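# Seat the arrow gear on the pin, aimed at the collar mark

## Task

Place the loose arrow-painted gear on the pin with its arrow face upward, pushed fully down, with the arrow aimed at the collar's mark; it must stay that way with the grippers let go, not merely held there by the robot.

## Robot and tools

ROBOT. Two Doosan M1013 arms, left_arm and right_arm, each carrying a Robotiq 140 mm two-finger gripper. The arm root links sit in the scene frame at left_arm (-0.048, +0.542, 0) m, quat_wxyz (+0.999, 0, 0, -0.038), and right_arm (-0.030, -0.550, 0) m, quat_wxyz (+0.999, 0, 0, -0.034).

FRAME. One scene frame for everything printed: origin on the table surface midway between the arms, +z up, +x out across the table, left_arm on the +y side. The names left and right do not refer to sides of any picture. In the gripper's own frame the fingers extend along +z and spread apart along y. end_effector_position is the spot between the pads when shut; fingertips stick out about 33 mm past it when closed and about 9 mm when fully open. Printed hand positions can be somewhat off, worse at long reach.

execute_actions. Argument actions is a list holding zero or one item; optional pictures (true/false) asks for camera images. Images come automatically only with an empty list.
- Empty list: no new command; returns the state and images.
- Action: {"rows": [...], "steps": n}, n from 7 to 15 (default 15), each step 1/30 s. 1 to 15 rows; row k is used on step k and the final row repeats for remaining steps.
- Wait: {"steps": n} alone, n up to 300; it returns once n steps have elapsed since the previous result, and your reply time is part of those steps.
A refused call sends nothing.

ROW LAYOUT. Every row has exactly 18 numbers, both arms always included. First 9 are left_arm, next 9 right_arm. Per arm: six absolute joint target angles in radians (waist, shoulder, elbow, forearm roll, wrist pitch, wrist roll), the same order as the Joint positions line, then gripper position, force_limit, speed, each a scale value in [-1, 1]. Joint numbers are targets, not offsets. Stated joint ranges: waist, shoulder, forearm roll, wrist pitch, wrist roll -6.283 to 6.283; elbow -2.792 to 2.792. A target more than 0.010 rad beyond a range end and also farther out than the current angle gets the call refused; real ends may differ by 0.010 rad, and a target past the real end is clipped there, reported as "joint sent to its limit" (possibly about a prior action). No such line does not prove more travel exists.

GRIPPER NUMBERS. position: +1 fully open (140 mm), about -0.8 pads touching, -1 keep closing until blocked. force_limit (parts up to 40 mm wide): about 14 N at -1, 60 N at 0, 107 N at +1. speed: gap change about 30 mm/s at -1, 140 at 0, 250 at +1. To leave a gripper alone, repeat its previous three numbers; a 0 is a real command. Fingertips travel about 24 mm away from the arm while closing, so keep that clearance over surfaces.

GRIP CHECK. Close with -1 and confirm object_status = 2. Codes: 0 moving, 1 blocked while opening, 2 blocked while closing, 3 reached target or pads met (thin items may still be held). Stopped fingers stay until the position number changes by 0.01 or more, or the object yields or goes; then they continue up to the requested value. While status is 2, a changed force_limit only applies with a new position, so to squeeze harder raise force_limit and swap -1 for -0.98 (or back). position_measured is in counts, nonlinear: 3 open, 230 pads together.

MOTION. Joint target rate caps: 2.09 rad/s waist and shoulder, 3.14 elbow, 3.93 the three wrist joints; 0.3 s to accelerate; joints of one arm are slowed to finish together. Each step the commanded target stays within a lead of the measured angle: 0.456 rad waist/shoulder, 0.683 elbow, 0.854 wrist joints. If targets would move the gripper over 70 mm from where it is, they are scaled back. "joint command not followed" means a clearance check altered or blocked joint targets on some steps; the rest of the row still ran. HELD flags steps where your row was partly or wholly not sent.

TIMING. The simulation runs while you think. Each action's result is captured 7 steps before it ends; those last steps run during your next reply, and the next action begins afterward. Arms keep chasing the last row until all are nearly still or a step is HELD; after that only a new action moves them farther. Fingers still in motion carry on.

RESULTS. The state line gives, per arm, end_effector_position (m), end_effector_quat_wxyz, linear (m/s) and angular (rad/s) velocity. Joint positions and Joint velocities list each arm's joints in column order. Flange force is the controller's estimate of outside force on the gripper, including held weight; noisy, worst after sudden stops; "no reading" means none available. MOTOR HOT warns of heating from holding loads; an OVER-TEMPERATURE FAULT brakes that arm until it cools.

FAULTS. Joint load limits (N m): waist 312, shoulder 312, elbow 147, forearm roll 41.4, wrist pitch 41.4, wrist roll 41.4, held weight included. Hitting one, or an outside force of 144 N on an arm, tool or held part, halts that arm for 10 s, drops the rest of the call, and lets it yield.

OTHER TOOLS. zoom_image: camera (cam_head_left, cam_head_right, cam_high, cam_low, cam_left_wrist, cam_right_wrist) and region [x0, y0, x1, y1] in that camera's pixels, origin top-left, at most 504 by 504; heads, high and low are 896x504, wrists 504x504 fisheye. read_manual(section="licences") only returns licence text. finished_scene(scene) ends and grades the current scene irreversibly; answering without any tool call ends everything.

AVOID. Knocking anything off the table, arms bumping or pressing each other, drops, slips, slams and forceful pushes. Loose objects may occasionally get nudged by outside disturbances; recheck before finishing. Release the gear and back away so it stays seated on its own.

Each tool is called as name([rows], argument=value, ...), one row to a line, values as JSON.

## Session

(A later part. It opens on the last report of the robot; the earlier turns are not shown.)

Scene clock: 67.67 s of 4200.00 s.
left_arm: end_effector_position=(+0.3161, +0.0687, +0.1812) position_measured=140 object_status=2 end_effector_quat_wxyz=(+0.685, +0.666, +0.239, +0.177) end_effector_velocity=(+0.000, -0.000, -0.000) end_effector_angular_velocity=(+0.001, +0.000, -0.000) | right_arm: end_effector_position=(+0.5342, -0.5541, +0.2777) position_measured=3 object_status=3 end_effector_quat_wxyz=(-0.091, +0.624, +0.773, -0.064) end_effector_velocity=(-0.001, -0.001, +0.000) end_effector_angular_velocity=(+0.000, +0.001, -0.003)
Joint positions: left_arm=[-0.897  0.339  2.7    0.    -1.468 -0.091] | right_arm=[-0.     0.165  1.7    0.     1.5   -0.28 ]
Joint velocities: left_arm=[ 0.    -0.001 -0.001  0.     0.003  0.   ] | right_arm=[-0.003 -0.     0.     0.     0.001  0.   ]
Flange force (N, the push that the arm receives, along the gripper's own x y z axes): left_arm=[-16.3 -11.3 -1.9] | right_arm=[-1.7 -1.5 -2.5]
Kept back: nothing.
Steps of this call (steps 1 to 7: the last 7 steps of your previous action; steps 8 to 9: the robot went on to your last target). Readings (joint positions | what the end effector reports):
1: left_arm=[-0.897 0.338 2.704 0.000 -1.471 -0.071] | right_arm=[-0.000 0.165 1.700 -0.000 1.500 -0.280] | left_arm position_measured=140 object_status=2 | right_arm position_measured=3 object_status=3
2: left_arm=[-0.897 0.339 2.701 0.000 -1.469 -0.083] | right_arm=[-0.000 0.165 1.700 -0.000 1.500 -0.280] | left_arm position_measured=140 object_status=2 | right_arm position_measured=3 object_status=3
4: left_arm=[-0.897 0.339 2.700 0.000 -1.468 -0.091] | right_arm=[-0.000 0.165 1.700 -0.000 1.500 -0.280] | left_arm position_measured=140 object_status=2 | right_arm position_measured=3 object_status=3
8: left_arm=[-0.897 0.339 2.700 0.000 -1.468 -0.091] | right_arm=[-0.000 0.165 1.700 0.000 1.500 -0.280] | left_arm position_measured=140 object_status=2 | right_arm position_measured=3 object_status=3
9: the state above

execute_actions([
  {"rows":[[-0.8972,0.34,2.6953,0,-1.4645,-0.1155,-1,-0.2,-0.6,0,0.165,1.7,0,1.5,-0.28,1,0,0],[-0.8972,0.341,2.6909,0,-1.4611,-0.139,-1,-0.2,-0.6,0,0.165,1.7,0,1.5,-0.28,1,0,0],[-0.8972,0.342,2.6864,0,-1.4576,-0.163,-1,-0.2,-0.6,0,0.165,1.7,0,1.5,-0.28,1,0,0],[-0.8972,0.3428,2.682,0,-1.454,-0.187,-1,-0.2,-0.6,0,0.165,1.7,0,1.5,-0.28,1,0,0],[-0.8972,0.3437,2.6775,0,-1.4504,-0.2105,-1,-0.2,-0.6,0,0.165,1.7,0,1.5,-0.28,1,0,0]]},
])

execute_actions([
  {"rows":[[-0.8972,0.3437,2.6775,0,-1.4504,-0.2105,0.42,1,0,0,0.165,1.7,0,1.5,-0.28,1,0,0],[-0.8972,0.3437,2.6775,0,-1.4504,-0.2105,0.42,1,0,0,0.165,1.7,0,1.5,-0.28,1,0,0],[-0.8972,0.3437,2.6775,0,-1.4504,-0.2105,0.42,1,0,0,0.165,1.7,0,1.5,-0.28,1,0,0],[-0.8972,0.3437,2.6775,0,-1.4504,0,0.42,1,0,0,0.165,1.7,0,1.5,-0.28,1,0,0]],"steps":12},
])

execute_actions([
  {"rows":[[-0.8972,0.358,2.6112,0,-1.3964,0,0.42,1,0,0,0.165,1.7,0,1.5,-0.28,1,0,0]],"steps":12},
])

execute_actions([
  {"rows":[[-0.8972,0.358,2.6112,0,-1.3964,0,-1,1,-0.6,0,0.165,1.7,0,1.5,-0.28,1,0,0]]},
])

execute_actions([
  {"steps":14},
], pictures=true)

Scene clock: 68.50 s of 4200.00 s.
left_arm: end_effector_position=(+0.3231, +0.0585, +0.1813) position_measured=140 object_status=2 end_effector_quat_wxyz=(+0.694, +0.650, +0.277, +0.136) end_effector_velocity=(+0.004, -0.005, -0.001) end_effector_angular_velocity=(-0.040, +0.064, +0.001) | right_arm: end_effector_position=(+0.5342, -0.5541, +0.2777) position_measured=3 object_status=3 end_effector_quat_wxyz=(-0.091, +0.624, +0.773, -0.064) end_effector_velocity=(+0.001, -0.001, +0.000) end_effector_angular_velocity=(-0.000, -0.001, -0.001)
Joint positions: left_arm=[-0.897  0.344  2.678  0.    -1.451 -0.209] | right_arm=[-0.     0.165  1.7   -0.     1.5   -0.28 ]
Joint velocities: left_arm=[ 0.001  0.003 -0.012 -0.001  0.011 -0.075] | right_arm=[-0.001 -0.    -0.    -0.    -0.001  0.   ]
Flange force (N, the push that the arm receives, along the gripper's own x y z axes): left_arm=[-12.3 -9.6 -5.5] | right_arm=[-0.6 -2.1 -1.7]
Steps of this call (steps 1 to 17: the robot went on to your last target; steps 18 to 25: the first 8 steps of this action). Readings (joint positions | what the end effector reports):
18: left_arm=[-0.897 0.339 2.700 0.000 -1.468 -0.092] | right_arm=[-0.000 0.165 1.700 -0.000 1.500 -0.280] | left_arm position_measured=140 object_status=2 | right_arm position_measured=3 object_status=3
19: left_arm=[-0.897 0.339 2.698 0.000 -1.467 -0.100] | right_arm=[-0.000 0.165 1.700 0.000 1.500 -0.280] | left_arm position_measured=140 object_status=2 | right_arm position_measured=3 object_status=3
21: left_arm=[-0.897 0.341 2.691 0.000 -1.461 -0.139] | right_arm=[-0.000 0.165 1.700 -0.000 1.500 -0.280] | left_arm position_measured=140 object_status=2 | right_arm position_measured=3 object_status=3
25: the state above

Scene clock: 68.90 s of 4200.00 s.
left_arm: end_effector_position=(+0.3232, +0.0583, +0.1813) position_measured=114 object_status=0 end_effector_quat_wxyz=(+0.693, +0.651, +0.275, +0.139) end_effector_velocity=(-0.000, -0.000, -0.000) end_effector_angular_velocity=(+0.256, -0.377, +0.000) | right_arm: end_effector_position=(+0.5342, -0.5541, +0.2777) position_measured=3 object_status=3 end_effector_quat_wxyz=(-0.091, +0.624, +0.773, -0.064) end_effector_velocity=(-0.000, +0.000, -0.001) end_effector_angular_velocity=(-0.000, +0.001, +0.000)
Joint positions: left_arm=[-0.897  0.344  2.677  0.    -1.45  -0.202] | right_arm=[-0.     0.165  1.7    0.     1.5   -0.28 ]
Joint velocities: left_arm=[-0.001  0.001 -0.    -0.001 -0.001  0.456] | right_arm=[ 0.     0.     0.001 -0.    -0.     0.   ]
Flange force (N, the push that the arm receives, along the gripper's own x y z axes): left_arm=[-14.0 -10.8 1.1] | right_arm=[0.4 -0.5 -1.5]
Steps of this call (steps 1 to 7: the last 7 steps of your previous action; steps 8 to 12: the first 5 steps of this action). Readings (joint positions | what the end effector reports):
8: left_arm=[-0.897 0.344 2.678 0.000 -1.450 -0.210] | right_arm=[-0.000 0.165 1.700 -0.000 1.500 -0.280] | left_arm position_measured=140 object_status=0 | right_arm position_measured=3 object_status=3
9: left_arm=[-0.897 0.344 2.677 0.000 -1.450 -0.210] | right_arm=[-0.000 0.165 1.700 -0.000 1.500 -0.280] | left_arm position_measured=140 object_status=0 | right_arm position_measured=3 object_status=3
11: left_arm=[-0.897 0.344 2.677 0.000 -1.450 -0.210] | right_arm=[-0.000 0.165 1.700 0.000 1.500 -0.280] | left_arm position_measured=121 object_status=0 | right_arm position_measured=3 object_status=3
12: the state above

Scene clock: 69.30 s of 4200.00 s.
left_arm: end_effector_position=(+0.3429, +0.0294, +0.1821) position_measured=76 object_status=3 end_effector_quat_wxyz=(+0.676, +0.676, +0.208, +0.208) end_effector_velocity=(+0.081, -0.121, +0.004) end_effector_angular_velocity=(+0.007, +0.004, -0.002) | right_arm: end_effector_position=(+0.5342, -0.5541, +0.2777) position_measured=3 object_status=3 end_effector_quat_wxyz=(-0.091, +0.624, +0.773, -0.064) end_effector_velocity=(-0.000, +0.000, +0.001) end_effector_angular_velocity=(-0.000, +0.001, +0.001)
Joint positions: left_arm=[-0.897  0.357  2.615 -0.    -1.4   -0.   ] | right_arm=[-0.     0.165  1.7   -0.     1.5   -0.28 ]
Joint velocities: left_arm=[-0.001  0.058 -0.261  0.     0.211  0.001] | right_arm=[ 0.001 -0.    -0.001 -0.001  0.002 -0.   ]
Flange force (N, the push that the arm receives, along the gripper's own x y z axes): left_arm=[-13.9 -14.3 3.4] | right_arm=[-0.9 -1.9 -1.8]
Steps of this call (steps 1 to 7: the last 7 steps of your previous action; steps 8 to 12: the first 5 steps of this action). Readings (joint positions | what the end effector reports):
8: left_arm=[-0.897 0.344 2.677 0.000 -1.450 -0.000] | right_arm=[-0.000 0.165 1.700 -0.000 1.500 -0.280] | left_arm position_measured=76 object_status=0 | right_arm position_measured=3 object_status=3
9: left_arm=[-0.897 0.345 2.671 -0.000 -1.444 -0.000] | right_arm=[-0.000 0.165 1.700 0.000 1.500 -0.280] | left_arm position_measured=76 object_status=0 | right_arm position_measured=3 object_status=3
11: left_arm=[-0.897 0.354 2.630 -0.000 -1.412 -0.000] | right_arm=[-0.000 0.165 1.700 -0.000 1.500 -0.280] | left_arm position_measured=76 object_status=3 | right_arm position_measured=3 object_status=3
12: the state above

Scene clock: 69.80 s of 4200.00 s.
left_arm: end_effector_position=(+0.3439, +0.0278, +0.1815) position_measured=102 object_status=0 end_effector_quat_wxyz=(+0.675, +0.677, +0.208, +0.208) end_effector_velocity=(-0.001, +0.002, -0.002) end_effector_angular_velocity=(+0.004, +0.003, -0.001) | right_arm: end_effector_position=(+0.5342, -0.5541, +0.2777) position_measured=3 object_status=3 end_effector_quat_wxyz=(-0.091, +0.624, +0.773, -0.064) end_effector_velocity=(+0.000, -0.001, +0.000) end_effector_angular_velocity=(+0.000, -0.001, -0.002)
Joint positions: left_arm=[-0.897  0.358  2.611  0.    -1.396  0.   ] | right_arm=[-0.     0.165  1.7    0.     1.5   -0.28 ]
Joint velocities: left_arm=[ 0.001 -0.001  0.004  0.001  0.002 -0.   ] | right_arm=[-0.002 -0.    -0.     0.    -0.    -0.   ]
Flange force (N, the push that the arm receives, along the gripper's own x y z axes): left_arm=[-12.8 -24.3 -9.8] | right_arm=[-2.0 -2.6 -1.0]
Steps of this call (steps 1 to 7: the last 7 steps of your previous action; steps 8 to 15: the first 8 steps of this action). Readings (joint positions | what the end effector reports):
8: left_arm=[-0.897 0.358 2.611 -0.000 -1.396 0.000] | right_arm=[-0.000 0.165 1.700 0.000 1.500 -0.280] | left_arm position_measured=76 object_status=0 | right_arm position_measured=3 object_status=3
9: left_arm=[-0.897 0.358 2.611 -0.000 -1.396 0.000] | right_arm=[-0.000 0.165 1.700 0.000 1.500 -0.280] | left_arm position_measured=78 object_status=0 | right_arm position_measured=3 object_status=3
11: left_arm=[-0.897 0.358 2.611 -0.000 -1.396 0.000] | right_arm=[-0.000 0.165 1.700 -0.000 1.500 -0.280] | left_arm position_measured=86 object_status=0 | right_arm position_measured=3 object_status=3
15: the state above

Scene clock: 70.27 s of 4200.00 s.
left_arm: end_effector_position=(+0.3440, +0.0278, +0.1817) position_measured=112 object_status=2 end_effector_quat_wxyz=(+0.675, +0.677, +0.208, +0.208) end_effector_velocity=(+0.001, +0.000, +0.000) end_effector_angular_velocity=(-0.000, -0.000, +0.002) | right_arm: end_effector_position=(+0.5342, -0.5541, +0.2777) position_measured=3 object_status=3 end_effector_quat_wxyz=(-0.091, +0.624, +0.773, -0.064) end_effector_velocity=(-0.001, +0.000, -0.000) end_effector_angular_velocity=(+0.000, +0.003, +0.001)
Joint positions: left_arm=[-0.897  0.358  2.611  0.    -1.396  0.   ] | right_arm=[-0.     0.165  1.7    0.     1.5   -0.28 ]
Joint velocities: left_arm=[-0.    -0.001 -0.001 -0.002  0.001  0.   ] | right_arm=[ 0.    -0.     0.    -0.     0.002 -0.   ]
Flange force (N, the push that the arm receives, along the gripper's own x y z axes): left_arm=[-13.5 -17.2 -31.4] | right_arm=[-2.1 -0.4 -1.8]
Kept back: nothing.
Steps of this call (steps 1 to 7: the last 7 steps of your previous action; steps 8 to 14: the robot went on to your last target). Readings (joint positions | what the end effector reports):
1: left_arm=[-0.897 0.358 2.611 0.000 -1.396 0.000] | right_arm=[-0.000 0.165 1.700 -0.000 1.500 -0.280] | left_arm position_measured=106 object_status=0 | right_arm position_measured=3 object_status=3
2: left_arm=[-0.897 0.358 2.611 0.000 -1.396 0.000] | right_arm=[-0.000 0.165 1.700 -0.000 1.500 -0.280] | left_arm position_measured=110 object_status=0 | right_arm position_measured=3 object_status=3
4: left_arm=[-0.897 0.358 2.611 0.000 -1.396 0.000] | right_arm=[-0.000 0.165 1.700 -0.000 1.500 -0.280] | left_arm position_measured=112 object_status=0 | right_arm position_measured=3 object_status=3
8: left_arm=[-0.897 0.358 2.611 0.000 -1.396 0.000] | right_arm=[-0.000 0.165 1.700 0.000 1.500 -0.280] | left_arm position_measured=112 object_status=2 | right_arm position_measured=3 object_status=3
14: the state above

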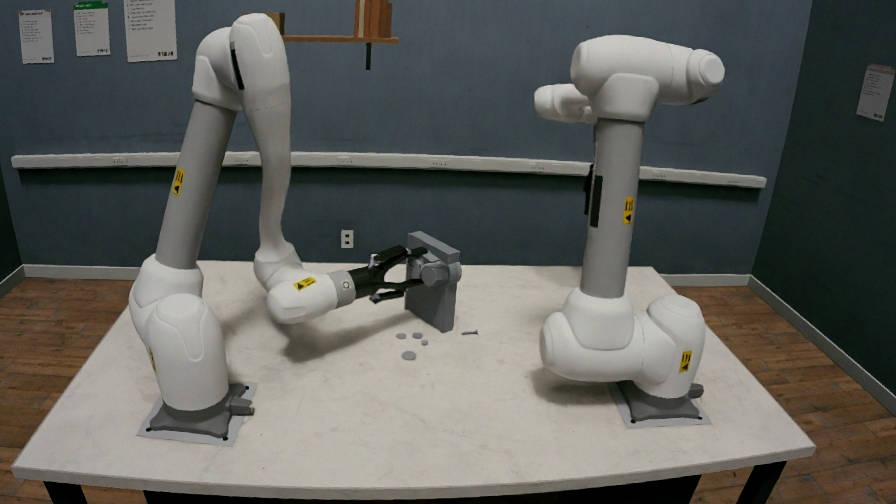

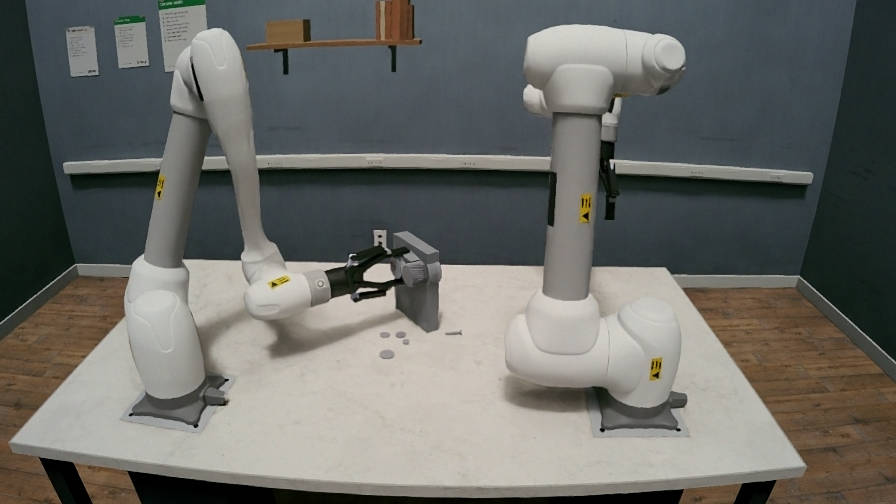

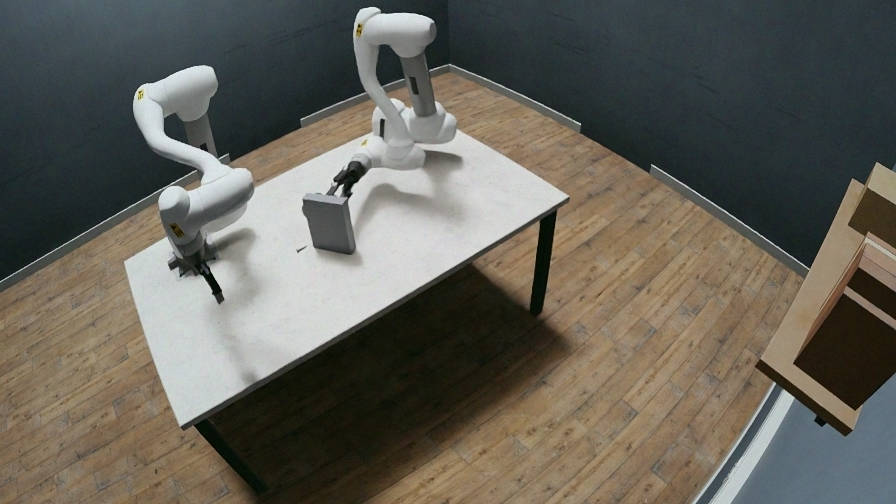

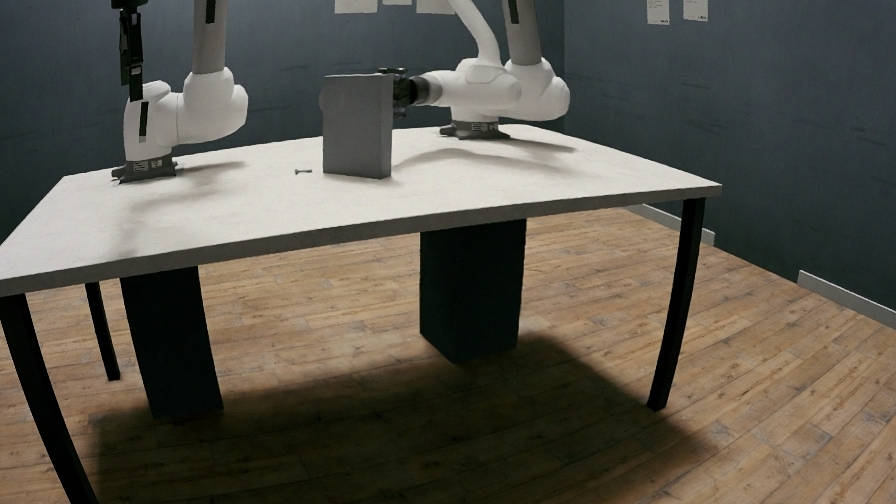

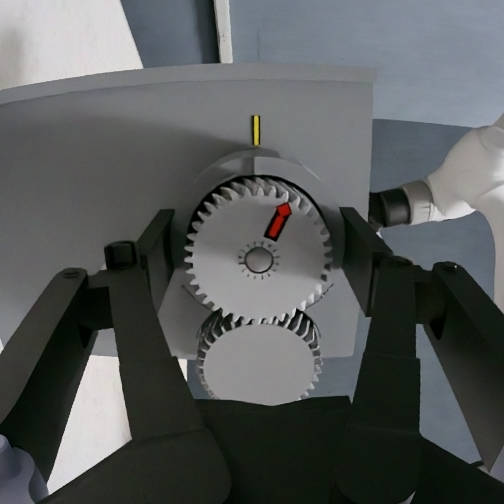

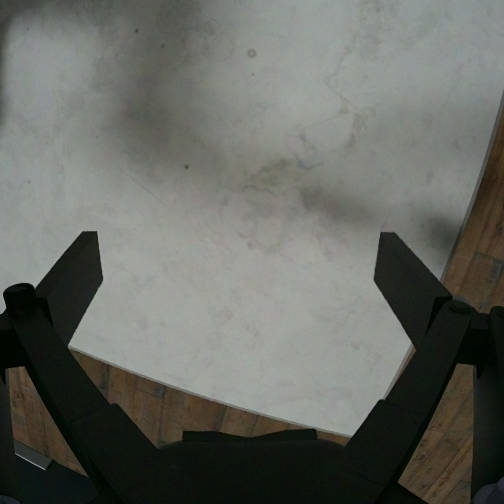

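execute_actions([
  {"rows":[[-0.8972,0.348,2.606,0,-1.3705,0,-1,1,-0.6,0,0.165,1.7,0,1.5,-0.28,1,0,0],[-0.8972,0.3372,2.6005,0,-1.345,0,-1,1,-0.6,0,0.165,1.7,0,1.5,-0.28,1,0,0],[-0.8972,0.3276,2.5967,0,-1.3227,0,-1,1,-0.6,0,0.165,1.7,0,1.5,-0.28,1,0,0],[-0.8972,0.318,2.5928,0,-1.3004,0,-1,1,-0.6,0,0.165,1.7,0,1.5,-0.28,1,0,0],[-0.8972,0.2998,2.5848,0,-1.2565,0,-1,1,-0.6,0,0.165,1.7,0,1.5,-0.28,1,0,0],[-0.8972,0.2998,2.5848,0,-1.2565,0,-1,1,-0.6,0,0.165,1.7,0,1.5,-0.28,1,0,0],[-0.8972,0.2824,2.5763,0,-1.2127,0,-1,1,-0.6,0,0.165,1.7,0,1.5,-0.28,1,0,0],[-0.8972,0.266,2.5674,0,-1.1695,0,-1,1,-0.6,0,0.165,1.7,0,1.5,-0.28,1,0,0],[-0.8972,0.266,2.5674,0,-1.1695,0,-1,1,-0.6,0,0.165,1.7,0,1.5,-0.28,1,0,0],[-0.8972,0.2505,2.5581,0,-1.127,0,-1,1,-0.6,0,0.165,1.7,0,1.5,-0.28,1,0,0],[-0.8972,0.236,2.5484,0,-1.085,0,-1,1,-0.6,0,0.165,1.7,0,1.5,-0.28,1,0,0],[-0.8972,0.236,2.5484,0,-1.085,0,-1,1,-0.6,0,0.165,1.7,0,1.5,-0.28,1,0,0],[-0.8972,0.2224,2.5384,0,-1.0436,0,-1,1,-0.6,0,0.165,1.7,0,1.5,-0.28,1,0,0],[-0.8972,0.2097,2.5281,0,-1.0028,0,-1,1,-0.6,0,0.165,1.7,0,1.5,-0.28,1,0,0],[-0.8972,0.1979,2.5174,0,-0.9625,0,-1,1,-0.6,0,0.165,1.7,0,1.5,-0.28,1,0,0]]},
])

execute_actions([
  {"steps":15},
])

Scene clock: 71.27 s of 4200.00 s.
left_arm: end_effector_position=(+0.3509, +0.0177, +0.1855) position_measured=112 object_status=2 end_effector_quat_wxyz=(+0.655, +0.696, +0.214, +0.202) end_effector_velocity=(+0.033, -0.048, +0.019) end_effector_angular_velocity=(+0.266, +0.182, +0.001) | right_arm: end_effector_position=(+0.5342, -0.5541, +0.2777) position_measured=3 object_status=3 end_effector_quat_wxyz=(-0.091, +0.624, +0.773, -0.064) end_effector_velocity=(-0.000, +0.000, -0.000) end_effector_angular_velocity=(+0.000, +0.000, +0.000)
Joint positions: left_arm=[-0.897  0.297  2.583  0.    -1.25   0.   ] | right_arm=[-0.     0.165  1.7   -0.     1.5   -0.28 ]
Joint velocities: left_arm=[ 0.    -0.32  -0.152 -0.001  0.794 -0.   ] | right_arm=[ 0.     0.     0.001  0.    -0.     0.   ]
Flange force (N, the push that the arm receives, along the gripper's own x y z axes): left_arm=[-14.7 -10.7 -30.5] | right_arm=[0.6 -0.1 -1.9]
Steps of this call (steps 1 to 15: the robot went on to your last target; steps 16 to 22: nothing new was sent; steps 23 to 30: the first 8 steps of this action). Readings (joint positions | what the end effector reports):
23: left_arm=[-0.897 0.358 2.611 0.000 -1.396 0.000] | right_arm=[-0.000 0.165 1.700 0.000 1.500 -0.280] | left_arm position_measured=112 object_status=2 | right_arm position_measured=3 object_status=3
24: left_arm=[-0.897 0.355 2.610 0.000 -1.389 0.000] | right_arm=[-0.000 0.165 1.700 -0.000 1.500 -0.280] | left_arm position_measured=112 object_status=2 | right_arm position_measured=3 object_status=3
26: left_arm=[-0.897 0.338 2.601 0.000 -1.348 0.000] | right_arm=[-0.000 0.165 1.700 -0.000 1.500 -0.280] | left_arm position_measured=112 object_status=2 | right_arm position_measured=3 object_status=3
30: the state above

Scene clock: 71.77 s of 4200.00 s.
left_arm: end_effector_position=(+0.3634, -0.0007, +0.1913) position_measured=112 object_status=2 end_effector_quat_wxyz=(+0.612, +0.734, +0.226, +0.188) end_effector_velocity=(-0.001, +0.000, -0.001) end_effector_angular_velocity=(+0.003, +0.001, -0.001) | right_arm: end_effector_position=(+0.5342, -0.5541, +0.2777) position_measured=3 object_status=3 end_effector_quat_wxyz=(-0.091, +0.624, +0.773, -0.064) end_effector_velocity=(+0.001, +0.001, +0.000) end_effector_angular_velocity=(+0.000, -0.002, +0.001)
Joint positions: left_arm=[-0.897  0.198  2.517  0.    -0.963  0.   ] | right_arm=[-0.     0.165  1.7    0.     1.5   -0.28 ]
Joint velocities: left_arm=[-0.    -0.001  0.001  0.001  0.003  0.001] | right_arm=[ 0.001 -0.    -0.     0.    -0.001  0.   ]
Flange force (N, the push that the arm receives, along the gripper's own x y z axes): left_arm=[-13.7 13.0 -7.1] | right_arm=[-0.4 -1.6 -2.8]
Kept back: nothing.
Steps of this call (steps 1 to 7: the last 7 steps of your previous action; steps 8 to 15: the robot went on to your last target). Readings (joint positions | what the end effector reports):
1: left_arm=[-0.897 0.285 2.577 0.000 -1.220 0.000] | right_arm=[-0.000 0.165 1.700 -0.000 1.500 -0.280] | left_arm position_measured=112 object_status=2 | right_arm position_measured=3 object_status=3
2: left_arm=[-0.897 0.274 2.572 0.000 -1.192 0.000] | right_arm=[-0.000 0.165 1.700 0.000 1.500 -0.280] | left_arm position_measured=112 object_status=2 | right_arm position_measured=3 object_status=3
4: left_arm=[-0.897 0.254 2.560 0.000 -1.135 0.000] | right_arm=[-0.000 0.165 1.700 -0.000 1.500 -0.280] | left_arm position_measured=112 object_status=2 | right_arm position_measured=3 object_status=3
8: left_arm=[-0.897 0.215 2.531 0.000 -1.018 0.000] | right_arm=[-0.000 0.165 1.700 -0.000 1.500 -0.280] | left_arm position_measured=112 object_status=2 | right_arm position_measured=3 object_status=3
15: the state above

To 65°, bias ~.008→.012.

execute_actions([
  {"rows":[[-0.8972,0.1871,2.5064,0,-0.9232,0,-1,1,-0.6,0,0.165,1.7,0,1.5,-0.28,1,0,0],[-0.8972,0.1771,2.4952,0,-0.8843,0,-1,1,-0.6,0,0.165,1.7,0,1.5,-0.28,1,0,0],[-0.8972,0.168,2.4837,0,-0.8459,0,-1,1,-0.6,0,0.165,1.7,0,1.5,-0.28,1,0,0],[-0.8972,0.1596,2.4719,0,-0.808,0,-1,1,-0.6,0,0.165,1.7,0,1.5,-0.28,1,0,0],[-0.8972,0.1522,2.4599,0,-0.7708,0,-1,1,-0.6,0,0.165,1.7,0,1.5,-0.28,1,0,0],[-0.8972,0.1456,2.4477,0,-0.7343,0,-1,1,-0.6,0,0.165,1.7,0,1.5,-0.28,1,0,0],[-0.8972,0.1397,2.4352,0,-0.6981,0,-1,1,-0.6,0,0.165,1.7,0,1.5,-0.28,1,0,0],[-0.8972,0.1345,2.4225,0,-0.6624,0,-1,1,-0.6,0,0.165,1.7,0,1.5,-0.28,1,0,0],[-0.8972,0.1301,2.4097,0,-0.6275,0,-1,1,-0.6,0,0.165,1.7,0,1.5,-0.28,1,0,0],[-0.8972,0.1264,2.3966,0,-0.5929,0,-1,1,-0.6,0,0.165,1.7,0,1.5,-0.28,1,0,0],[-0.8972,0.1234,2.3833,0,-0.5589,0,-1,1,-0.6,0,0.165,1.7,0,1.5,-0.28,1,0,0],[-0.8972,0.121,2.3699,0,-0.5253,0,-1,1,-0.6,0,0.165,1.7,0,1.5,-0.28,1,0,0],[-0.8972,0.1191,2.3563,0,-0.4921,0,-1,1,-0.6,0,0.165,1.7,0,1.5,-0.28,1,0,0],[-0.8972,0.1179,2.3426,0,-0.4594,0,-1,1,-0.6,0,0.165,1.7,0,1.5,-0.28,1,0,0],[-0.8972,0.1173,2.3287,0,-0.4272,0,-1,1,-0.6,0,0.165,1.7,0,1.5,-0.28,1,0,0]]},
])

execute_actions([
  {"steps":15},
], pictures=true)

Scene clock: 72.63 s of 4200.00 s.
left_arm: end_effector_position=(+0.3738, -0.0160, +0.1940) position_measured=112 object_status=2 end_effector_quat_wxyz=(+0.576, +0.763, +0.235, +0.177) end_effector_velocity=(+0.056, -0.082, +0.015) end_effector_angular_velocity=(+0.420, +0.287, +0.001) | right_arm: end_effector_position=(+0.5342, -0.5541, +0.2777) position_measured=3 object_status=3 end_effector_quat_wxyz=(-0.091, +0.624, +0.773, -0.064) end_effector_velocity=(-0.000, -0.000, +0.000) end_effector_angular_velocity=(+0.000, +0.000, -0.000)
Joint positions: left_arm=[-0.897  0.15   2.454  0.    -0.755  0.   ] | right_arm=[-0.     0.165  1.7   -0.     1.5   -0.28 ]
Joint velocities: left_arm=[-0.001 -0.198 -0.359 -0.002  1.065 -0.   ] | right_arm=[-0.    -0.    -0.     0.     0.001  0.   ]
Flange force (N, the push that the arm receives, along the gripper's own x y z axes): left_arm=[-13.9 20.4 -3.9] | right_arm=[-3.0 -1.0 -2.9]
Steps of this call (steps 1 to 15: the robot went on to your last target; steps 16 to 18: nothing new was sent; steps 19 to 26: the first 8 steps of this action). Readings (joint positions | what the end effector reports):
19: left_arm=[-0.897 0.198 2.517 0.000 -0.962 0.000] | right_arm=[-0.000 0.165 1.700 -0.000 1.500 -0.280] | left_arm position_measured=112 object_status=2 | right_arm position_measured=3 object_status=3
20: left_arm=[-0.897 0.195 2.515 0.000 -0.954 0.000] | right_arm=[-0.000 0.165 1.700 -0.000 1.500 -0.280] | left_arm position_measured=112 object_status=2 | right_arm position_measured=3 object_status=3
22: left_arm=[-0.897 0.181 2.499 0.000 -0.899 0.000] | right_arm=[-0.000 0.165 1.700 -0.000 1.500 -0.280] | left_arm position_measured=112 object_status=2 | right_arm position_measured=3 object_status=3
26: the state above

Scene clock: 73.13 s of 4200.00 s.
left_arm: end_effector_position=(+0.3917, -0.0424, +0.1950) position_measured=113 object_status=2 end_effector_quat_wxyz=(+0.509, +0.809, +0.249, +0.157) end_effector_velocity=(+0.001, -0.001, +0.001) end_effector_angular_velocity=(+0.000, -0.001, -0.001) | right_arm: end_effector_position=(+0.5342, -0.5541, +0.2777) position_measured=3 object_status=3 end_effector_quat_wxyz=(-0.091, +0.624, +0.773, -0.064) end_effector_velocity=(-0.000, -0.000, -0.000) end_effector_angular_velocity=(-0.000, +0.001, -0.000)
Joint positions: left_arm=[-0.897  0.117  2.329  0.    -0.427  0.   ] | right_arm=[-0.     0.165  1.7   -0.     1.5   -0.28 ]
Joint velocities: left_arm=[ 0.     0.001 -0.003  0.001  0.001 -0.   ] | right_arm=[-0.  0.  0. -0.  0. -0.]
Flange force (N, the push that the arm receives, along the gripper's own x y z axes): left_arm=[-10.6 11.9 42.5] | right_arm=[-0.9 -2.7 -2.2]
Kept back: nothing.
Steps of this call (steps 1 to 7: the last 7 steps of your previous action; steps 8 to 15: the robot went on to your last target). Readings (joint positions | what the end effector reports):
1: left_arm=[-0.897 0.144 2.442 0.000 -0.719 0.000] | right_arm=[-0.000 0.165 1.700 -0.000 1.500 -0.280] | left_arm position_measured=112 object_status=2 | right_arm position_measured=3 object_status=3
2: left_arm=[-0.897 0.138 2.429 0.000 -0.683 0.000] | right_arm=[-0.000 0.165 1.700 -0.000 1.500 -0.280] | left_arm position_measured=112 object_status=2 | right_arm position_measured=3 object_status=3
4: left_arm=[-0.897 0.129 2.403 0.000 -0.612 0.000] | right_arm=[-0.000 0.165 1.700 -0.000 1.500 -0.280] | left_arm position_measured=112 object_status=2 | right_arm position_measured=3 object_status=3
8: left_arm=[-0.897 0.119 2.349 0.000 -0.476 0.000] | right_arm=[-0.000 0.165 1.700 0.000 1.500 -0.280] | left_arm position_measured=112 object_status=2 | right_arm position_measured=3 object_status=3
15: the state above

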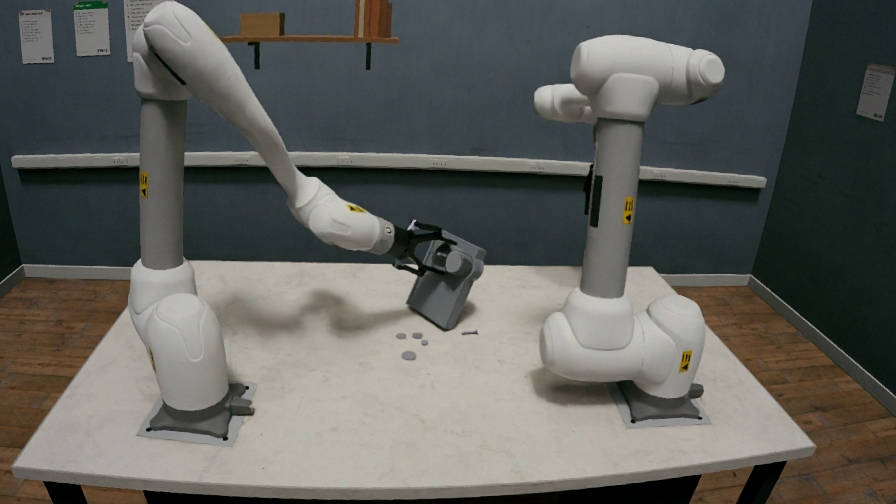

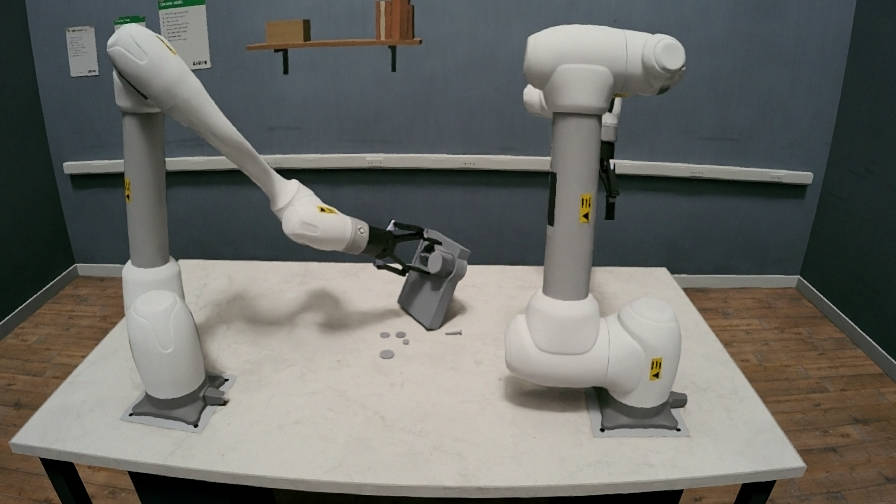

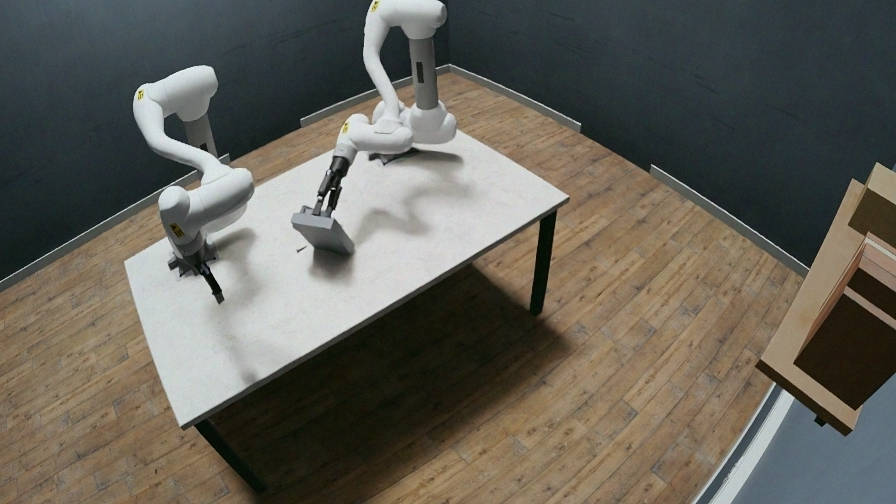

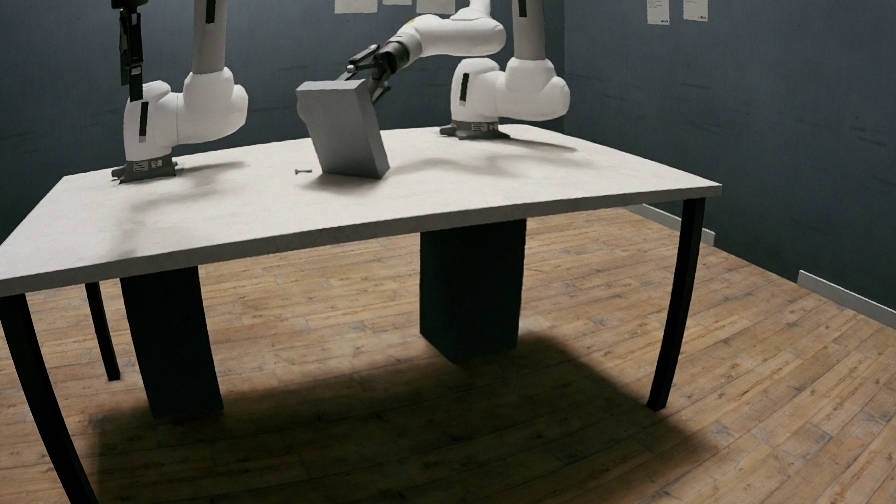

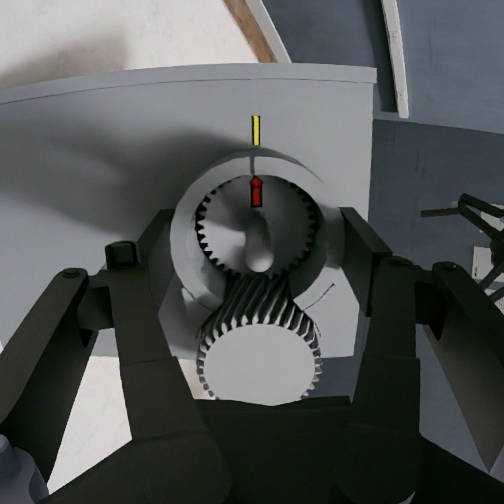

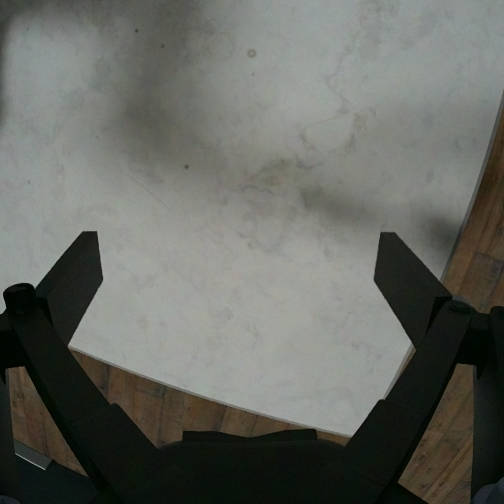

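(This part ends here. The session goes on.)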